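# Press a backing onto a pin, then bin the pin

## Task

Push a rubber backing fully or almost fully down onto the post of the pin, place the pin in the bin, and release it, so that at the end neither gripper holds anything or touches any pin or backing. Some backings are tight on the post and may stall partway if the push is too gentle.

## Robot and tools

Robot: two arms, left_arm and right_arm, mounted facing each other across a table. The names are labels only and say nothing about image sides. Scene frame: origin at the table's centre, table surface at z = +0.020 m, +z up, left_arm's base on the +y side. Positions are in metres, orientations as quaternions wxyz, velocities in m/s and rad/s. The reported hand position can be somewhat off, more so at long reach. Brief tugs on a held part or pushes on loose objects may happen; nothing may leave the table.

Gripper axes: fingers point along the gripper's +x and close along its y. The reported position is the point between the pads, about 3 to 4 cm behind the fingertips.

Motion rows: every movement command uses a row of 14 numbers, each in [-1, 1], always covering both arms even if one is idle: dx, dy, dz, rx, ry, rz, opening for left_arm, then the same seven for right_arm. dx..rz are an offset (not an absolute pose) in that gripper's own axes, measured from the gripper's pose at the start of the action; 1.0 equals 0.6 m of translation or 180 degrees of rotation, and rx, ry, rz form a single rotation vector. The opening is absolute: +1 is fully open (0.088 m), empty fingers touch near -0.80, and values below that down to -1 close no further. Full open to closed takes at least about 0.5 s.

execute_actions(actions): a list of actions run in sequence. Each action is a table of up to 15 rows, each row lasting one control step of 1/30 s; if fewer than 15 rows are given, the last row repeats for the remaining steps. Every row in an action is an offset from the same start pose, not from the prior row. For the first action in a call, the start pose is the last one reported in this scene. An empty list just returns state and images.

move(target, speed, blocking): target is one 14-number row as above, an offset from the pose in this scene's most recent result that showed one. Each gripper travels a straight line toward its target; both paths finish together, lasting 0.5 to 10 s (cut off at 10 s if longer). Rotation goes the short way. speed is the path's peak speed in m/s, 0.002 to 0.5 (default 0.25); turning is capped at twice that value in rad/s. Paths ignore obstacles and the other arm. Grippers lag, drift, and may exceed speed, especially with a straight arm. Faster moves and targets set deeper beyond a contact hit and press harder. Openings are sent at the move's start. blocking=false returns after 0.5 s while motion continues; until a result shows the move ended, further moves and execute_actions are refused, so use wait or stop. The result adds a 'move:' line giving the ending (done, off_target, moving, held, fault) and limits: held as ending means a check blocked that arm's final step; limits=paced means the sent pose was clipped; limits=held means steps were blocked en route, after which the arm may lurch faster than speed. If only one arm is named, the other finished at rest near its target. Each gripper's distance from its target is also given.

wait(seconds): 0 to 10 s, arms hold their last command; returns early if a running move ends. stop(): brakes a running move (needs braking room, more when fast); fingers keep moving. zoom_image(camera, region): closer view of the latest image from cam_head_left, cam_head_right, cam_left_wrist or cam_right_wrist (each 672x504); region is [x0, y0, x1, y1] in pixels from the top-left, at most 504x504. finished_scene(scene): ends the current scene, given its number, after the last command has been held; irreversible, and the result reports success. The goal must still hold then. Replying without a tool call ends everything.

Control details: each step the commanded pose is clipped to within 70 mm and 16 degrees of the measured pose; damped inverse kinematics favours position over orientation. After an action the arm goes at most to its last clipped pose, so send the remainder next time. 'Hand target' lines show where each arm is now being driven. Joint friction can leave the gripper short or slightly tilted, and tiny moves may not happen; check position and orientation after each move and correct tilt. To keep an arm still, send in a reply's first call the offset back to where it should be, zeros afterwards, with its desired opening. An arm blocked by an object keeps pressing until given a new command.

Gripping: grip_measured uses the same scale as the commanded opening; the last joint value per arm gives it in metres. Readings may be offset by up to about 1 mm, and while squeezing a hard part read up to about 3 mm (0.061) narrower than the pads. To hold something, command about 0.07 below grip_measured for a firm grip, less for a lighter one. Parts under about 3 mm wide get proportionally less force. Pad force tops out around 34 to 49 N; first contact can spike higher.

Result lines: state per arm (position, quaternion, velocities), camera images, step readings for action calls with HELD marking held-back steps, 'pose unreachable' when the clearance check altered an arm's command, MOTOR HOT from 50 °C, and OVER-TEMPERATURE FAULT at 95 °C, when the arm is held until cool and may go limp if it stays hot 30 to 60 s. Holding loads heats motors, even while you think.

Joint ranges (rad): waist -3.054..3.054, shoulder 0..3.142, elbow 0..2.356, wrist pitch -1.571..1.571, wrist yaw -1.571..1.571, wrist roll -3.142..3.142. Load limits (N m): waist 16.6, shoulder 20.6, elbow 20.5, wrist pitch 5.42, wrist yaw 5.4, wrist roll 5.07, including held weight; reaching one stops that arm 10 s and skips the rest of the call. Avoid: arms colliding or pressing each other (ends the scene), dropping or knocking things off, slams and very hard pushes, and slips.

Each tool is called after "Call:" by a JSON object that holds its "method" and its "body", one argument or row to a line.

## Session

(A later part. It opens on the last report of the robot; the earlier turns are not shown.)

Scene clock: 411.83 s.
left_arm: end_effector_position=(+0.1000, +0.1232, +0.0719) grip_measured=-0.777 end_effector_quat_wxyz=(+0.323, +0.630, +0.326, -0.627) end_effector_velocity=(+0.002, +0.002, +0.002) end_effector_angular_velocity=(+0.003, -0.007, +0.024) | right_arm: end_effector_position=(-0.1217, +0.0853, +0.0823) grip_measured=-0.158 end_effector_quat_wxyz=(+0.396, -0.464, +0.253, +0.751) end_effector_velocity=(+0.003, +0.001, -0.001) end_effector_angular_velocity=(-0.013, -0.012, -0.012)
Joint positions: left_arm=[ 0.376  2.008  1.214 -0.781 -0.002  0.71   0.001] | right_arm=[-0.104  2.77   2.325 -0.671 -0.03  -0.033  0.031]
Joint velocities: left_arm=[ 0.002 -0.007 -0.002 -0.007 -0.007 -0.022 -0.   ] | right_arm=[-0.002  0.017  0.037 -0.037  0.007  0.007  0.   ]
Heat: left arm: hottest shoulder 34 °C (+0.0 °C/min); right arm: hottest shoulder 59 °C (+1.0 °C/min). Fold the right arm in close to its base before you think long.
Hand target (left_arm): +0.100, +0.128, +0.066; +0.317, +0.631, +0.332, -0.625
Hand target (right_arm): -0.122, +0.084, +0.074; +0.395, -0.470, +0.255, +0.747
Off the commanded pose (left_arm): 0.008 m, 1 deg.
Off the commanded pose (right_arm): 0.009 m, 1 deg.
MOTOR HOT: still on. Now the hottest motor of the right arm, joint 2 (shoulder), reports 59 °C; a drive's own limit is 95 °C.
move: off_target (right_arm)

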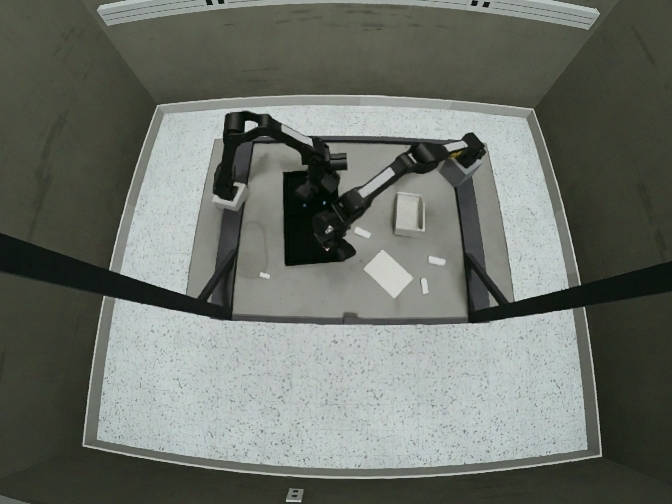

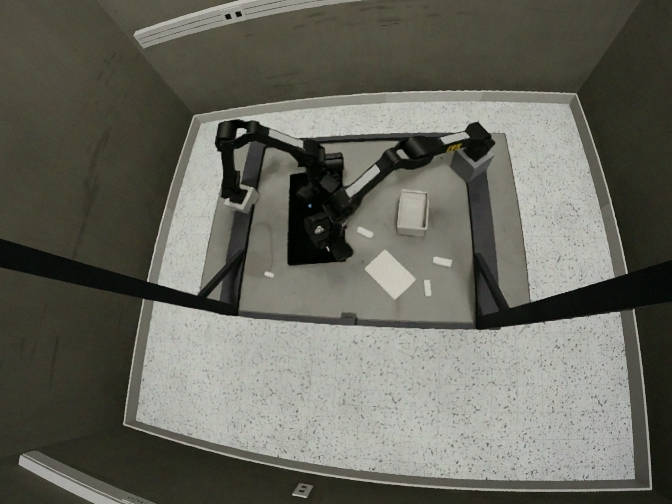

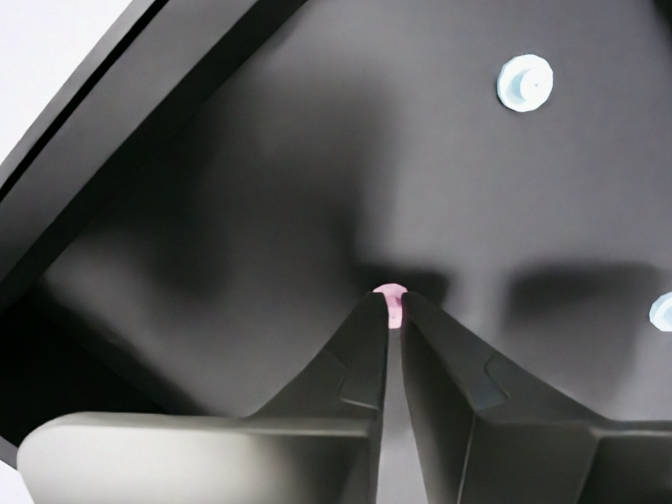

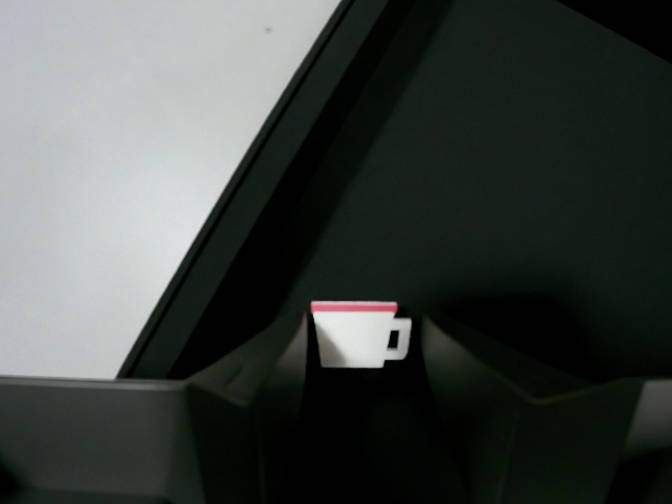

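Call:
{"method": "move", "body": {
  "target": [-0.06,0,0,0,0,0,-0.86, 0.0207,0.0012,-0.012,0,0.0048,0,-0.16],
  "speed": 0.05
}}

Call:
{"method": "zoom_image", "body": {
  "camera": "cam_right_wrist",
  "region": [270, 270, 450, 390]
}}

Scene clock: 433.80 s.
left_arm: end_effector_position=(+0.0996, +0.1273, +0.1012) grip_measured=-0.777 end_effector_quat_wxyz=(+0.316, +0.632, +0.333, -0.624) end_effector_velocity=(-0.002, +0.002, +0.000) end_effector_angular_velocity=(+0.007, +0.008, +0.005) | right_arm: end_effector_position=(-0.1218, +0.0853, +0.0770) grip_measured=-0.158 end_effector_quat_wxyz=(+0.396, -0.466, +0.254, +0.750) end_effector_velocity=(+0.001, -0.002, -0.000) end_effector_angular_velocity=(-0.005, -0.007, -0.007)
Joint positions: left_arm=[ 0.376  1.957  1.271 -0.911 -0.002  0.71   0.001] | right_arm=[-0.104  2.782  2.33  -0.667 -0.03  -0.033  0.031]
Joint velocities: left_arm=[-0.002 -0.002 -0.002 -0.007  0.007 -0.007  0.   ] | right_arm=[ 0.002 -0.002 -0.002 -0.007  0.007  0.007 -0.   ]
Heat: left arm: hottest shoulder 35 °C (+1.0 °C/min); right arm: hottest shoulder 61 °C (+3.0 °C/min). Fold the right arm in close to its base before you think long.
Hand target (left_arm): +0.100, +0.123, +0.108; +0.323, +0.630, +0.326, -0.627
Hand target (right_arm): -0.122, +0.084, +0.068; +0.394, -0.470, +0.256, +0.747
Off the commanded pose (left_arm): 0.008 m, 1 deg.
Off the commanded pose (right_arm): 0.009 m, 1 deg.
MOTOR HOT: still on. Now the hottest motor of the right arm, joint 2 (shoulder), reports 61 °C; a drive's own limit is 95 °C.
move: off_target (right_arm)

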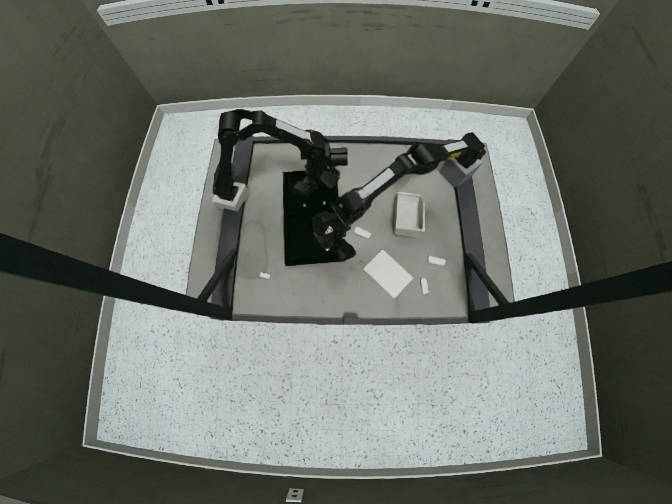

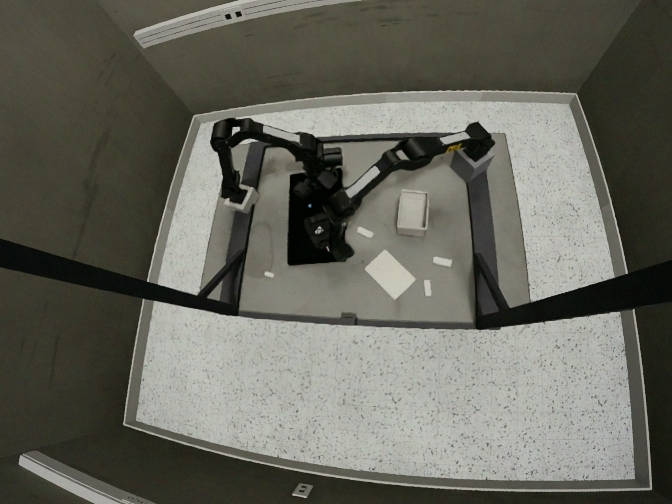

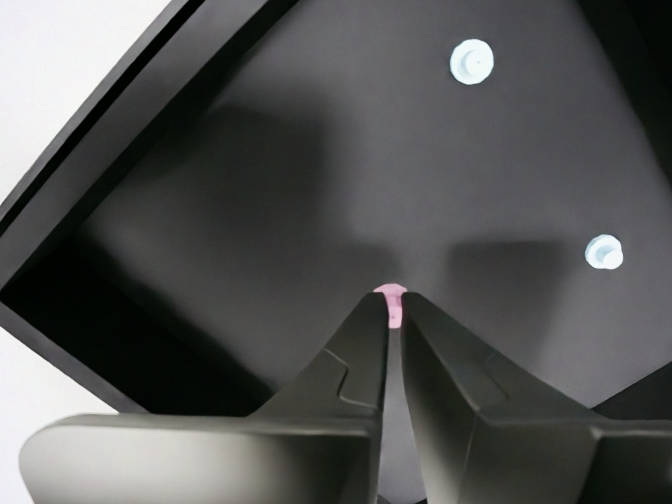

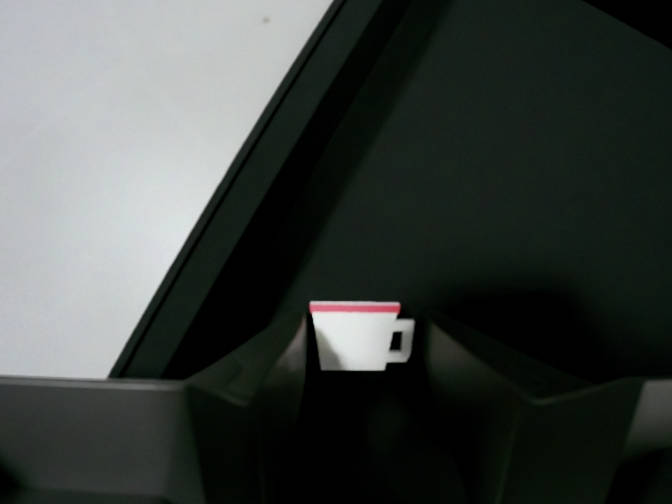

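Region (270, 270, 450, 390) of cam_right_wrist's 672x504 image, scaled by 2.800, with more detail than that image has.

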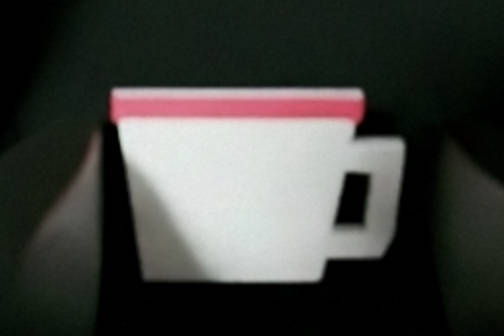

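Call:
{"method": "execute_actions", "body": {
  "actions": [
    [[0,0,0,0,0,0,-0.86, 0.006,0,-0.003,0,0.002,0,-0.41]]
  ]
}}

Call:
{"method": "zoom_image", "body": {
  "camera": "cam_right_wrist",
  "region": [270, 270, 450, 390]
}}

Scene clock: 485.70 s.
left_arm: end_effector_position=(+0.0996, +0.1273, +0.1013) grip_measured=-0.777 end_effector_quat_wxyz=(+0.316, +0.632, +0.333, -0.624) end_effector_velocity=(+0.000, +0.001, -0.000) end_effector_angular_velocity=(+0.008, -0.007, +0.019) | right_arm: end_effector_position=(-0.1220, +0.0858, +0.0779) grip_measured=-0.346 end_effector_quat_wxyz=(+0.396, -0.465, +0.254, +0.750) end_effector_velocity=(+0.001, -0.000, +0.002) end_effector_angular_velocity=(-0.004, +0.002, +0.007)
Joint positions: left_arm=[ 0.376  1.957  1.271 -0.912 -0.002  0.71   0.001] | right_arm=[-0.104  2.782  2.334 -0.669 -0.03  -0.033  0.022]
Joint velocities: left_arm=[-0.002  0.002  0.002 -0.007 -0.007 -0.022  0.   ] | right_arm=[-0.002 -0.002  0.002 -0.007 -0.007 -0.007 -0.   ]
Heat: left arm: hottest shoulder 39 °C (+5.0 °C/min); right arm: hottest shoulder 63 °C (+3.0 °C/min). Fold the right arm in close to its base before you think long.
Hand target (left_arm): +0.100, +0.127, +0.101; +0.316, +0.632, +0.333, -0.624
Hand target (right_arm): -0.122, +0.085, +0.073; +0.395, -0.468, +0.255, +0.748
Off the commanded pose (left_arm): 0.000 m, 0 deg.
Off the commanded pose (right_arm): 0.005 m, 0 deg.
MOTOR HOT: still on. Now the hottest motor of the right arm, joint 2 (shoulder), reports 63 °C; a drive's own limit is 95 °C.
Step readings (end_effector_position):
0: left_arm (+0.0996, +0.1273, +0.1013) | right_arm (-0.1217, +0.0853, +0.0768)
1: left_arm (+0.0996, +0.1273, +0.1013) | right_arm (-0.1218, +0.0855, +0.0771)
2: left_arm (+0.0996, +0.1273, +0.1013) | right_arm (-0.1219, +0.0856, +0.0773)
4: left_arm (+0.0996, +0.1273, +0.1013) | right_arm (-0.1220, +0.0858, +0.0776)
8: left_arm (+0.0996, +0.1273, +0.1013) | right_arm (-0.1221, +0.0858, +0.0779)
15: end_effector_position above

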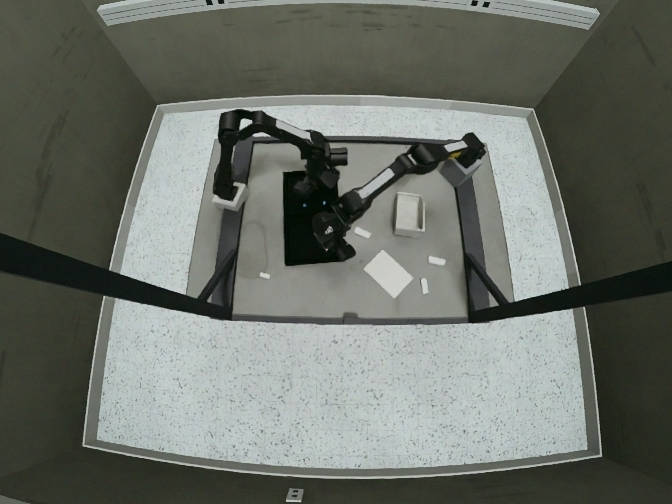

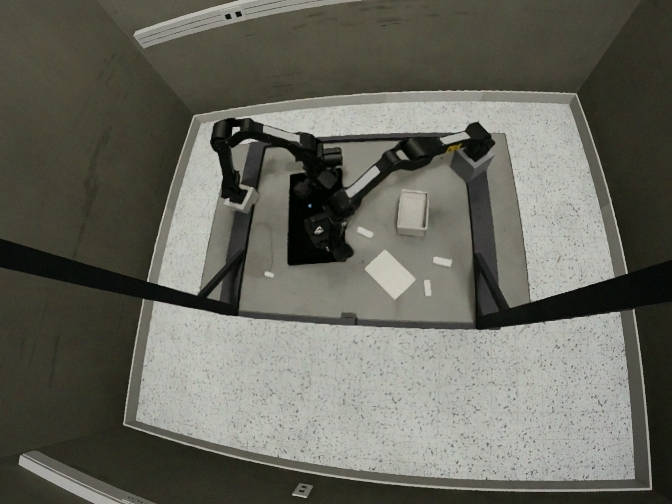

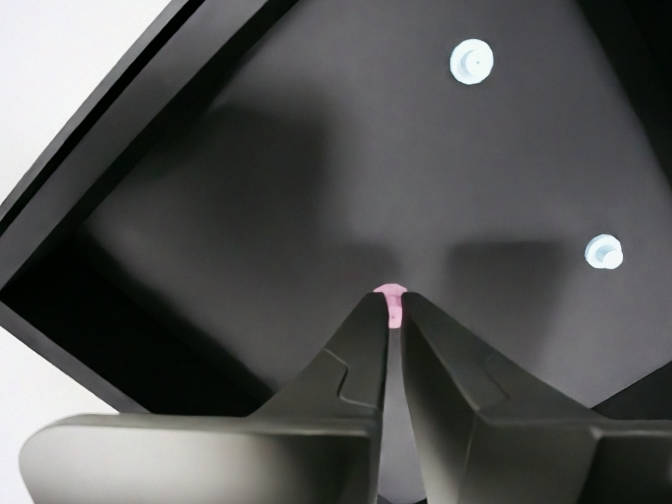

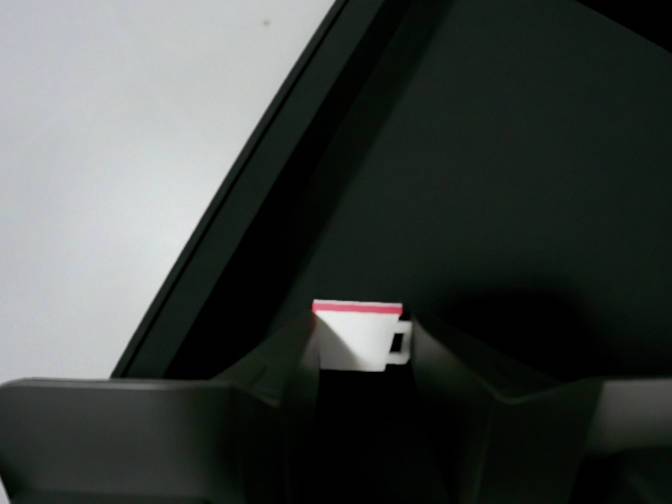

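Region (270, 270, 450, 390) of cam_right_wrist's 672x504 image, scaled by 2.800, with more detail than that image has.

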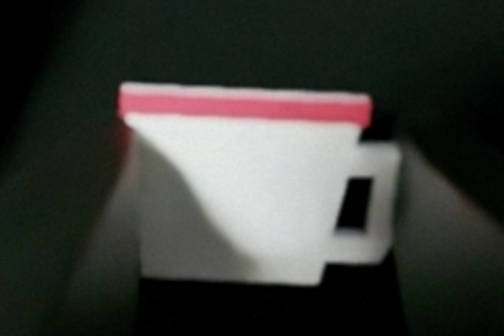

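Call:
{"method": "move", "body": {
  "target": [-0.3175,0.0098,-0.0267,-0.1892,-0.4815,0.1928,-0.86, -0.27,-0.05,-0.03,0.04,-0.19,-0.06,-0.44],
  "speed": 0.3
}}

Scene clock: 521.20 s.
left_arm: end_effector_position=(+0.1160, +0.1316, +0.3013) grip_measured=-0.777 end_effector_quat_wxyz=(+0.762, -0.003, -0.006, -0.648) end_effector_velocity=(-0.002, +0.001, +0.006) end_effector_angular_velocity=(-0.035, +0.018, -0.000) | right_arm: end_effector_position=(-0.0496, +0.0306, +0.2108) grip_measured=-0.346 end_effector_quat_wxyz=(+0.545, -0.223, +0.127, +0.798) end_effector_velocity=(+0.001, -0.001, -0.001) end_effector_angular_velocity=(-0.006, -0.007, +0.008)
Joint positions: left_arm=[ 0.411  1.094  0.358  0.749 -0.034  0.004  0.001] | right_arm=[-0.115  2.025  1.142  0.358  0.154  0.043  0.022]
Joint velocities: left_arm=[-0.007 -0.002 -0.007  0.037 -0.007 -0.022 -0.   ] | right_arm=[-0.002 -0.002 -0.002 -0.007 -0.007 -0.007 -0.   ]
Heat: left arm: hottest shoulder 38 °C (+0.0 °C/min); right arm: hottest shoulder 67 °C (+5.1 °C/min). Fold the right arm in close to its base before you think long.
Hand target (left_arm): +0.115, +0.132, +0.294; +0.762, +0.000, +0.001, -0.647
Hand target (right_arm): -0.047, +0.030, +0.213; +0.548, -0.220, +0.127, +0.797
Off the commanded pose (left_arm): 0.010 m, 1 deg.
Off the commanded pose (right_arm): 0.005 m, 1 deg.
MOTOR HOT: still on. Now the hottest motor of the right arm, joint 2 (shoulder), reports 67 °C; a drive's own limit is 95 °C.
move: off_target (left_arm)

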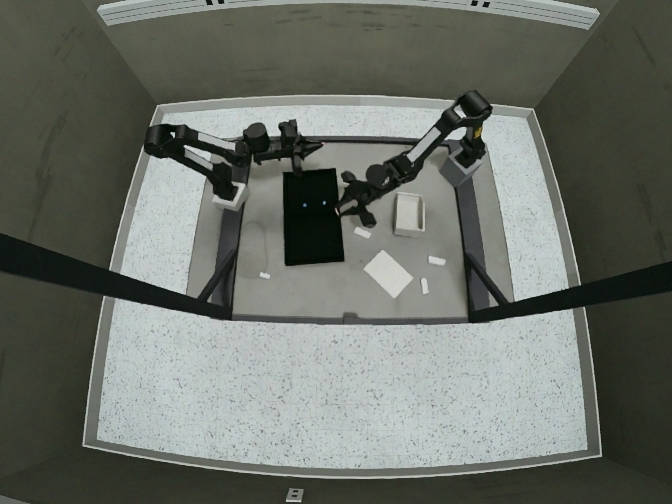

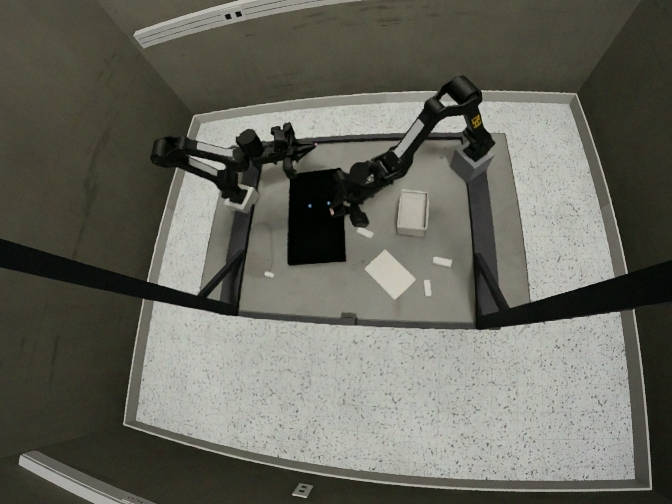

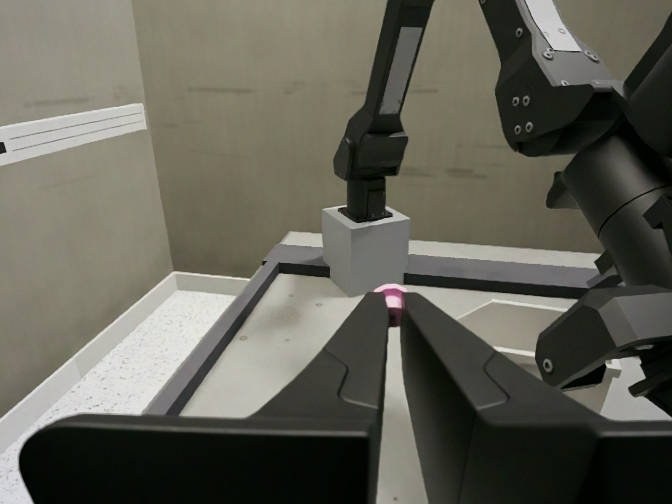

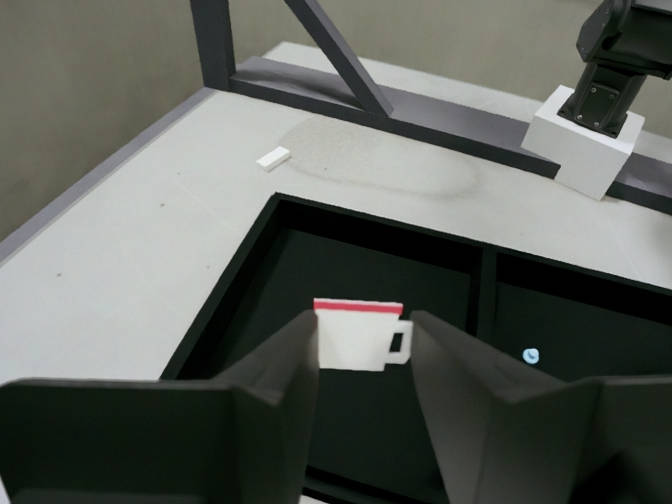

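Call:
{"method": "move", "body": {
  "target": [0,0,0,0,0,0,-0.86, -0.163,-0.304,0.074,0.035,-0.1199,-0.0632,-0.44],
  "speed": 0.2
}}

Scene clock: 543.07 s.
left_arm: end_effector_position=(+0.1160, +0.1316, +0.3015) grip_measured=-0.777 end_effector_quat_wxyz=(+0.762, -0.004, -0.006, -0.647) end_effector_velocity=(+0.000, +0.001, -0.004) end_effector_angular_velocity=(+0.016, +0.010, +0.005) | right_arm: end_effector_position=(+0.1382, +0.0404, +0.3030) grip_measured=-0.346 end_effector_quat_wxyz=(+0.646, -0.052, +0.046, +0.760) end_effector_velocity=(-0.002, -0.003, -0.002) end_effector_angular_velocity=(-0.002, -0.004, +0.020)
Joint positions: left_arm=[ 0.411  1.094  0.358  0.75  -0.035  0.003  0.001] | right_arm=[-0.538  1.743  0.816  0.787 -0.046 -0.004  0.022]
Joint velocities: left_arm=[-0.002 -0.007 -0.002 -0.022 -0.007 -0.007 -0.   ] | right_arm=[-0.002 -0.002 -0.012  0.007 -0.022 -0.007 -0.   ]
Heat: left arm: hottest shoulder 34 °C (-5.1 °C/min); right arm: hottest shoulder 65 °C (+2.0 °C/min). Fold the right arm in close to its base before you think long.
Hand target (left_arm): +0.116, +0.132, +0.301; +0.762, -0.003, -0.006, -0.648
Hand target (right_arm): +0.139, +0.038, +0.304; +0.646, -0.050, +0.046, +0.760
Off the commanded pose (left_arm): 0.000 m, 0 deg.
Off the commanded pose (right_arm): 0.003 m, 0 deg.
MOTOR HOT: still on. Now the hottest motor of the right arm, joint 2 (shoulder), reports 65 °C; a drive's own limit is 95 °C.
move: done

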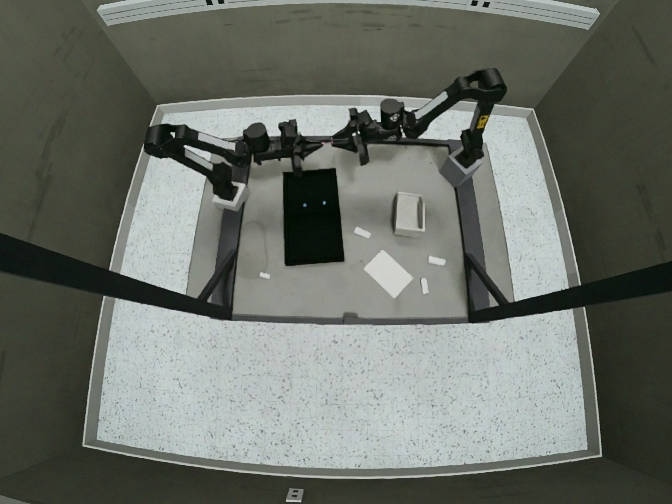

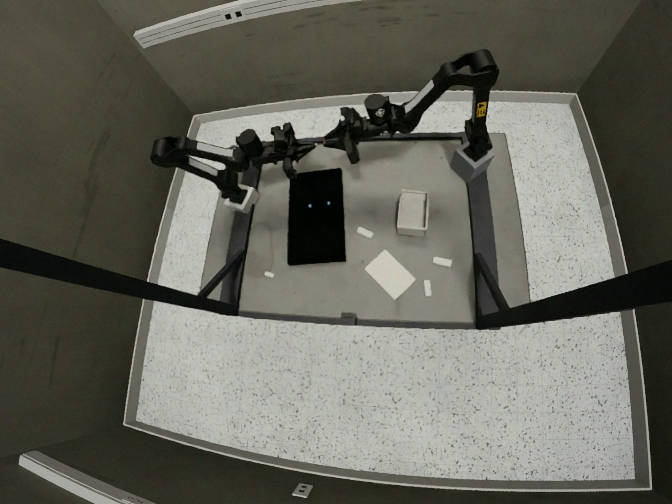

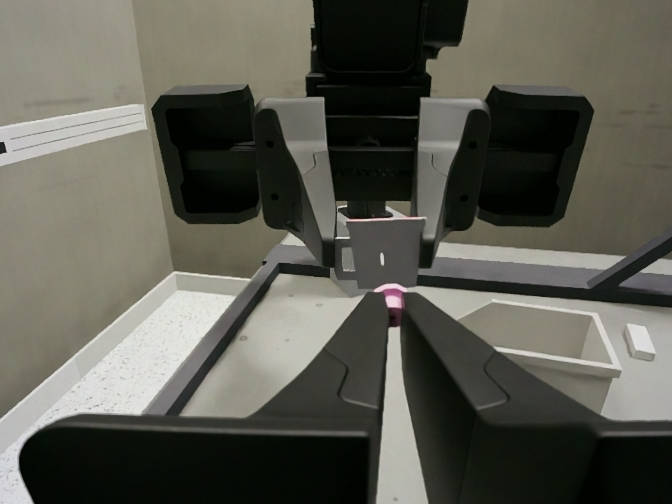

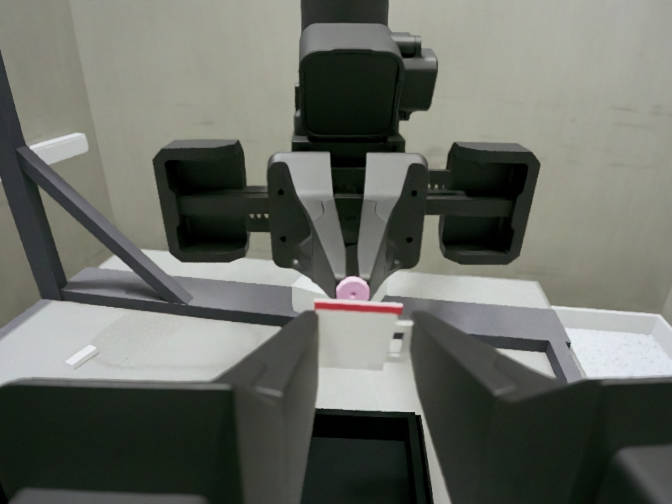

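Call:
{"method": "zoom_image", "body": {
  "camera": "cam_left_wrist",
  "region": [310, 200, 460, 340]
}}

Call:
{"method": "zoom_image", "body": {
  "camera": "cam_right_wrist",
  "region": [290, 250, 430, 380]
}}

Region (310, 200, 460, 340) of cam_left_wrist's 672x504 image, scaled by 3.360, with more detail than that image has; it fills the top 470 rows of this view, and the rest is white.

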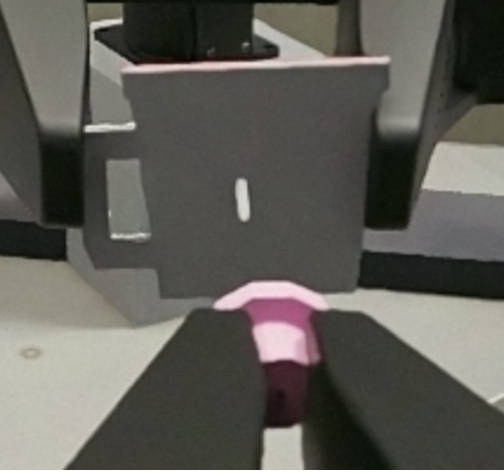

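Region (290, 250, 430, 380) of cam_right_wrist's 672x504 image, scaled by 3.600, with more detail than that image has; it fills the top 468 rows of this view, and the rest is white.

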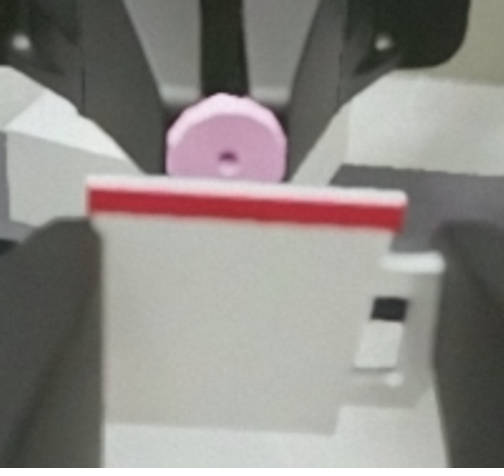

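Call:
{"method": "zoom_image", "body": {
  "camera": "cam_left_wrist",
  "region": [360, 240, 420, 300]
}}

Call:
{"method": "zoom_image", "body": {
  "camera": "cam_head_left",
  "region": [290, 120, 370, 170]
}}

Region (360, 240, 420, 300) of cam_left_wrist's 672x504 image, scaled by 8.400, with more detail than that image has.

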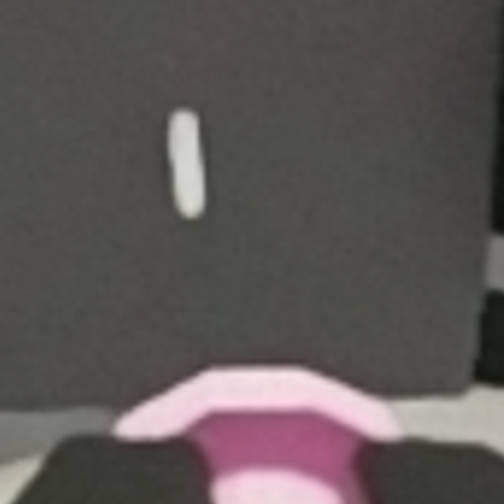

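Region (290, 120, 370, 170) of cam_head_left's 672x504 image, scaled by 6.300, with more detail than that image has; it fills the top 315 rows of this view, and the rest is white.

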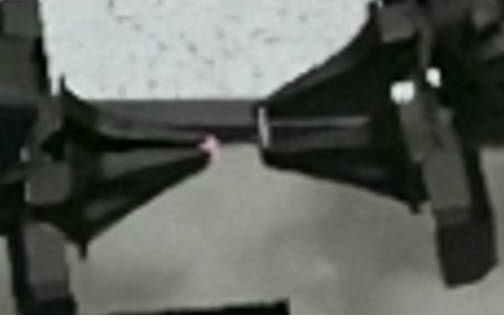

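Call:
{"method": "execute_actions", "body": {
  "actions": [
    [[0,0.0007,0,0,0,-0.004,-0.86, 0.005,0.0003,-0.002,0,0,0,-0.44],[0,0.001,0,0,0,-0.006,-0.86, 0.008,0.0006,-0.004,0,0,0,-0.44],[0,0.0013,0,0,0,-0.0076,-0.86, 0.011,0.0008,-0.0055,0,0,0,-0.44],[0,0.0013,0,0,0,-0.0076,-0.86, 0.0144,0.001,-0.0066,0,0,0,-0.44]]
  ]
}}

Call:
{"method": "zoom_image", "body": {
  "camera": "cam_left_wrist",
  "region": [330, 215, 450, 325]
}}

Call:
{"method": "zoom_image", "body": {
  "camera": "cam_right_wrist",
  "region": [300, 260, 420, 340]
}}

Scene clock: 659.40 s.
left_arm: end_effector_position=(+0.1162, +0.1315, +0.3015) grip_measured=-0.777 end_effector_quat_wxyz=(+0.755, -0.003, -0.007, -0.656) end_effector_velocity=(+0.002, +0.001, -0.004) end_effector_angular_velocity=(+0.009, +0.024, +0.019) | right_arm: end_effector_position=(+0.1373, +0.0459, +0.2994) grip_measured=-0.346 end_effector_quat_wxyz=(+0.646, -0.052, +0.046, +0.760) end_effector_velocity=(-0.005, +0.002, +0.008) end_effector_angular_velocity=(+0.023, -0.002, +0.025)
Joint positions: left_arm=[0.43  1.094 0.358 0.75  0.008 0.003 0.001] | right_arm=[-0.538  1.772  0.833  0.799 -0.047 -0.003  0.022]
Joint velocities: left_arm=[-0.002 -0.002 -0.007 -0.007 -0.022 -0.022 -0.   ] | right_arm=[ 0.002 -0.002  0.012  0.007 -0.022 -0.007 -0.   ]
Heat: left arm: hottest wrist pitch 35 °C (+1.0 °C/min); right arm: hottest shoulder 53 °C (-3.0 °C/min). Fold the right arm in close to its base before you think long.
Hand target (left_arm): +0.117, +0.132, +0.301; +0.754, -0.003, -0.007, -0.656
Hand target (right_arm): +0.136, +0.048, +0.298; +0.646, -0.052, +0.046, +0.760
Off the commanded pose (left_arm): 0.001 m, 0 deg.
Off the commanded pose (right_arm): 0.003 m, 0 deg.
MOTOR HOT: still on. Now the hottest motor of the right arm, joint 2 (shoulder), reports 53 °C; a drive's own limit is 95 °C.
Step readings (end_effector_position):
0: left_arm (+0.1160, +0.1316, +0.3015) | right_arm (+0.1383, +0.0405, +0.3033)
1: left_arm (+0.1159, +0.1315, +0.3015) | right_arm (+0.1383, +0.0405, +0.3033)
2: left_arm (+0.1157, +0.1315, +0.3015) | right_arm (+0.1383, +0.0405, +0.3032)
4: left_arm (+0.1159, +0.1315, +0.3015) | right_arm (+0.1381, +0.0419, +0.3027)
8: left_arm (+0.1163, +0.1315, +0.3015) | right_arm (+0.1376, +0.0449, +0.2995)
15: end_effector_position above

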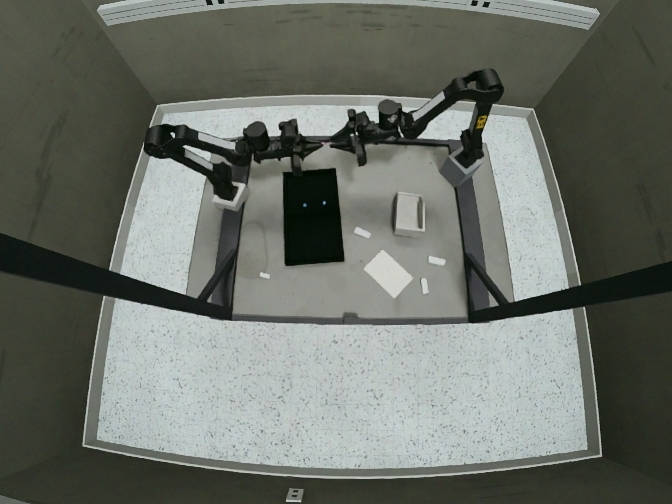

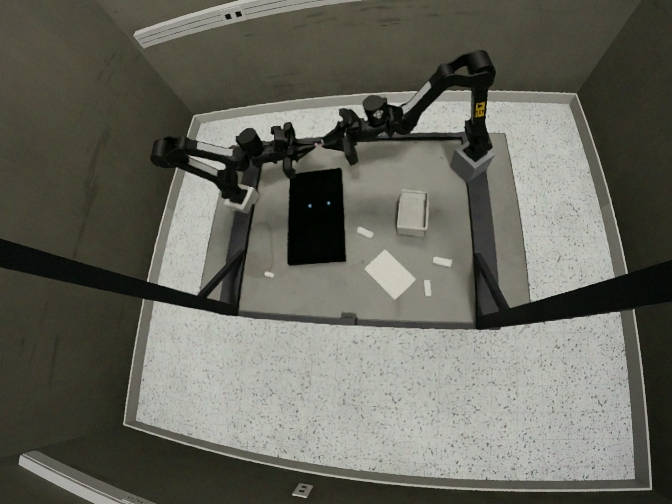

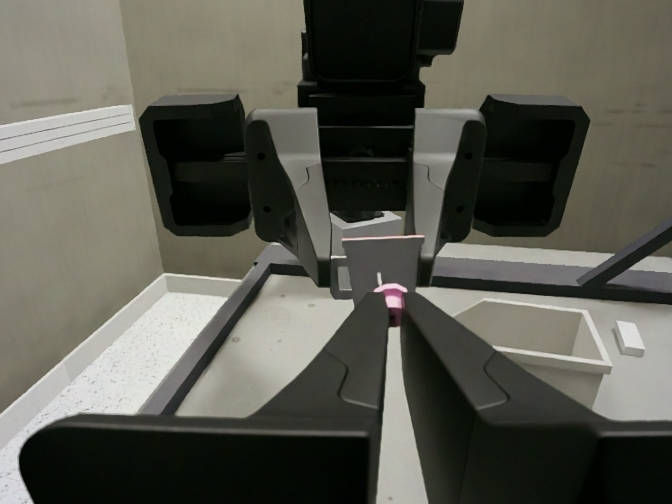

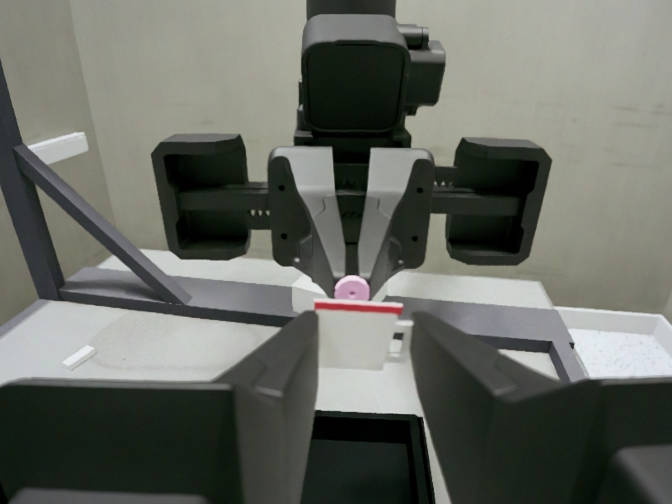

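Region (330, 215, 450, 325) of cam_left_wrist's 672x504 image, scaled by 4.200, with more detail than that image has; it fills the top 462 rows of this view, and the rest is white.

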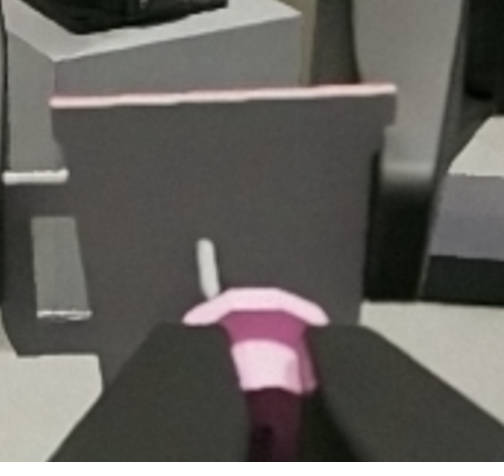

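Region (300, 260, 420, 340) of cam_right_wrist's 672x504 image, scaled by 4.200, with more detail than that image has.

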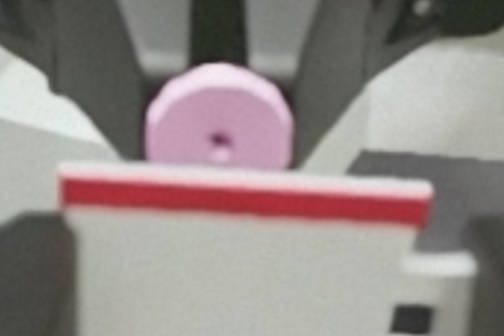

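Call:
{"method": "execute_actions", "body": {
  "actions": [
    [[0,0.002,0,0,0,-0.0007,-0.86, 0.006,0.0008,-0.001,0,0,0,-0.44],[0,0.003,0,0,0,-0.0007,-0.86, 0.008,0.0008,-0.0005,0,0,0,-0.44],[0,0.004,0,0,0,-0.0007,-0.86, 0.010,0.0008,0,0,0,0,-0.44],[0,0.004,0,0,0,-0.0007,-0.86, 0.012,0.0008,0.0004,0,0,0,-0.44],[0,0.004,0,0,0,-0.0007,-0.86, 0.014,0.0008,0.0007,0,0,0,-0.44]]
  ]
}}

Call:
{"method": "zoom_image", "body": {
  "camera": "cam_left_wrist",
  "region": [330, 215, 450, 325]
}}

Call:
{"method": "zoom_image", "body": {
  "camera": "cam_right_wrist",
  "region": [300, 260, 420, 340]
}}

Scene clock: 717.40 s.
left_arm: end_effector_position=(+0.1179, +0.1318, +0.3015) grip_measured=-0.777 end_effector_quat_wxyz=(+0.754, -0.003, -0.007, -0.657) end_effector_velocity=(+0.002, +0.002, -0.002) end_effector_angular_velocity=(+0.006, +0.009, +0.010) | right_arm: end_effector_position=(+0.1366, +0.0519, +0.3016) grip_measured=-0.346 end_effector_quat_wxyz=(+0.646, -0.049, +0.044, +0.760) end_effector_velocity=(+0.002, -0.001, -0.001) end_effector_angular_velocity=(-0.006, -0.009, -0.009)
Joint positions: left_arm=[0.441 1.094 0.358 0.75  0.021 0.003 0.001] | right_arm=[-0.538  1.789  0.859  0.798 -0.046 -0.003  0.022]
Joint velocities: left_arm=[ 0.002 -0.007 -0.007 -0.007 -0.007 -0.007 -0.   ] | right_arm=[-0.002 -0.002 -0.002 -0.007  0.007 -0.007  0.   ]
Heat: left arm: hottest wrist pitch 36 °C (+1.0 °C/min); right arm: hottest shoulder 47 °C (-6.1 °C/min).
Hand target (left_arm): +0.119, +0.132, +0.301; +0.754, -0.003, -0.007, -0.657
Hand target (right_arm): +0.136, +0.054, +0.299; +0.646, -0.052, +0.046, +0.760
Off the commanded pose (left_arm): 0.001 m, 0 deg.
Off the commanded pose (right_arm): 0.004 m, 0 deg.
MOTOR HOT: cleared. Now the hottest motor of the right arm, joint 2 (shoulder), reports 47 °C.
Step readings (end_effector_position):
0: left_arm (+0.1162, +0.1315, +0.3015) | right_arm (+0.1373, +0.0460, +0.2994)
1: left_arm (+0.1161, +0.1315, +0.3015) | right_arm (+0.1373, +0.0461, +0.2993)
2: left_arm (+0.1163, +0.1316, +0.3015) | right_arm (+0.1373, +0.0464, +0.2996)
4: left_arm (+0.1171, +0.1317, +0.3015) | right_arm (+0.1371, +0.0480, +0.3002)
8: left_arm (+0.1178, +0.1318, +0.3015) | right_arm (+0.1367, +0.0511, +0.3017)
15: end_effector_position above

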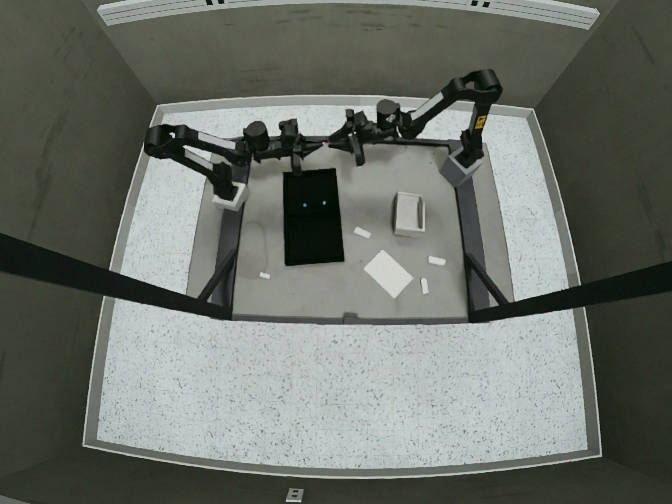

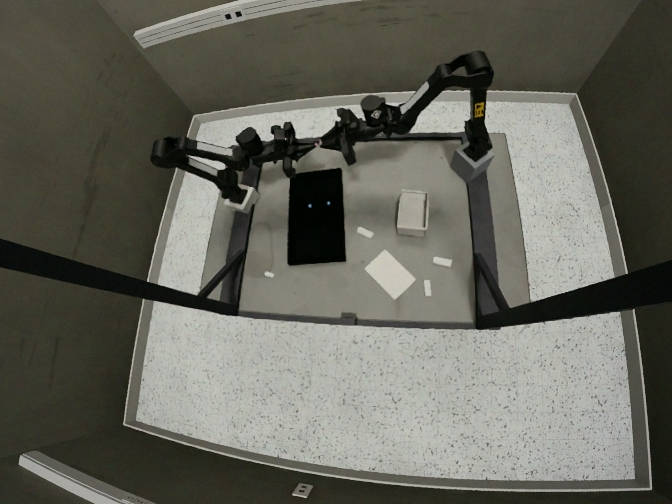

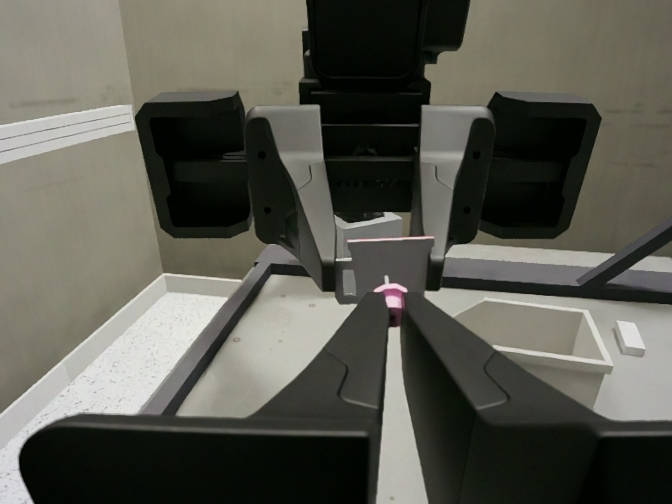

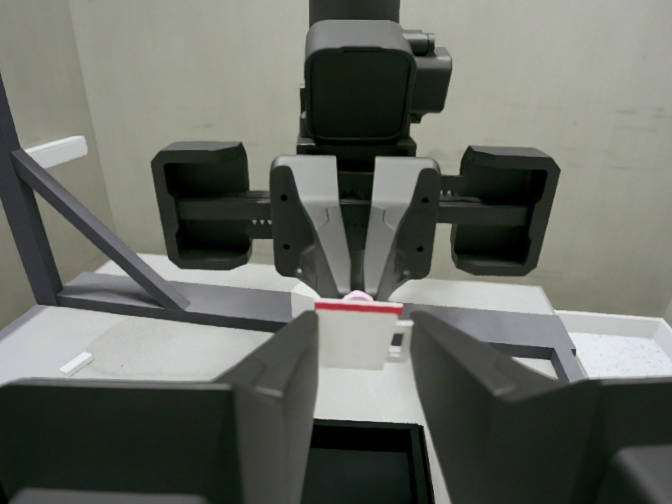

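Region (330, 215, 450, 325) of cam_left_wrist's 672x504 image, scaled by 4.200, with more detail than that image has; it fills the top 462 rows of this view, and the rest is white.

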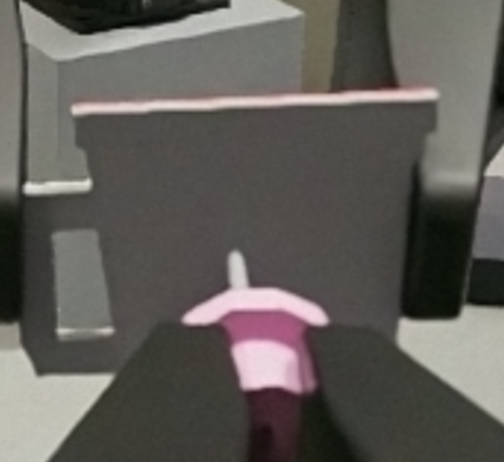

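Region (300, 260, 420, 340) of cam_right_wrist's 672x504 image, scaled by 4.200, with more detail than that image has.

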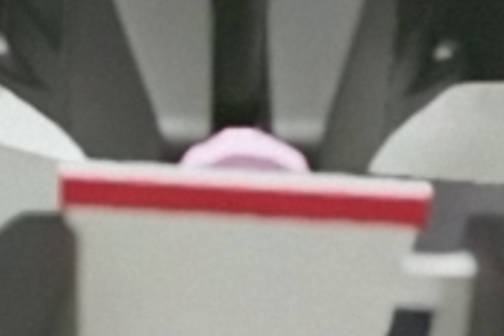

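Call:
{"method": "zoom_image", "body": {
  "camera": "cam_left_wrist",
  "region": [360, 235, 420, 300]
}}

Call:
{"method": "zoom_image", "body": {
  "camera": "cam_right_wrist",
  "region": [330, 280, 390, 320]
}}

Region (360, 235, 420, 300) of cam_left_wrist's 672x504 image, scaled by 7.754, with more detail than that image has; it fills the left 465 columns of this view, and the rest is white.

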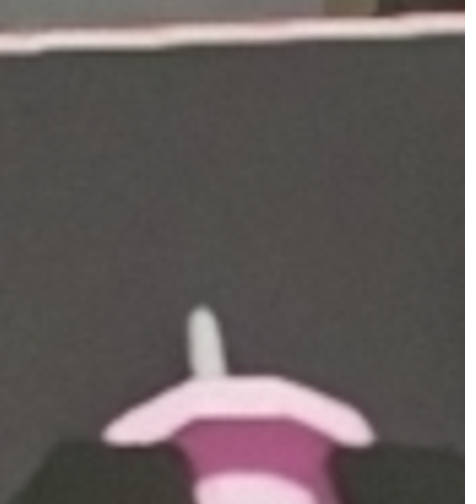

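Region (330, 280, 390, 320) of cam_right_wrist's 672x504 image, scaled by 8.400, with more detail than that image has.

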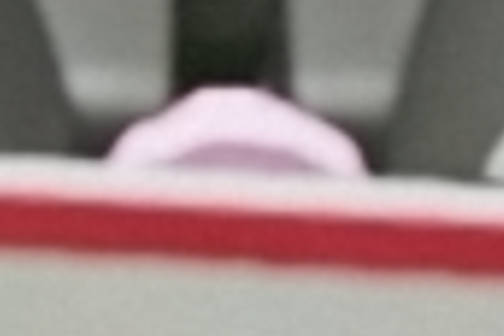

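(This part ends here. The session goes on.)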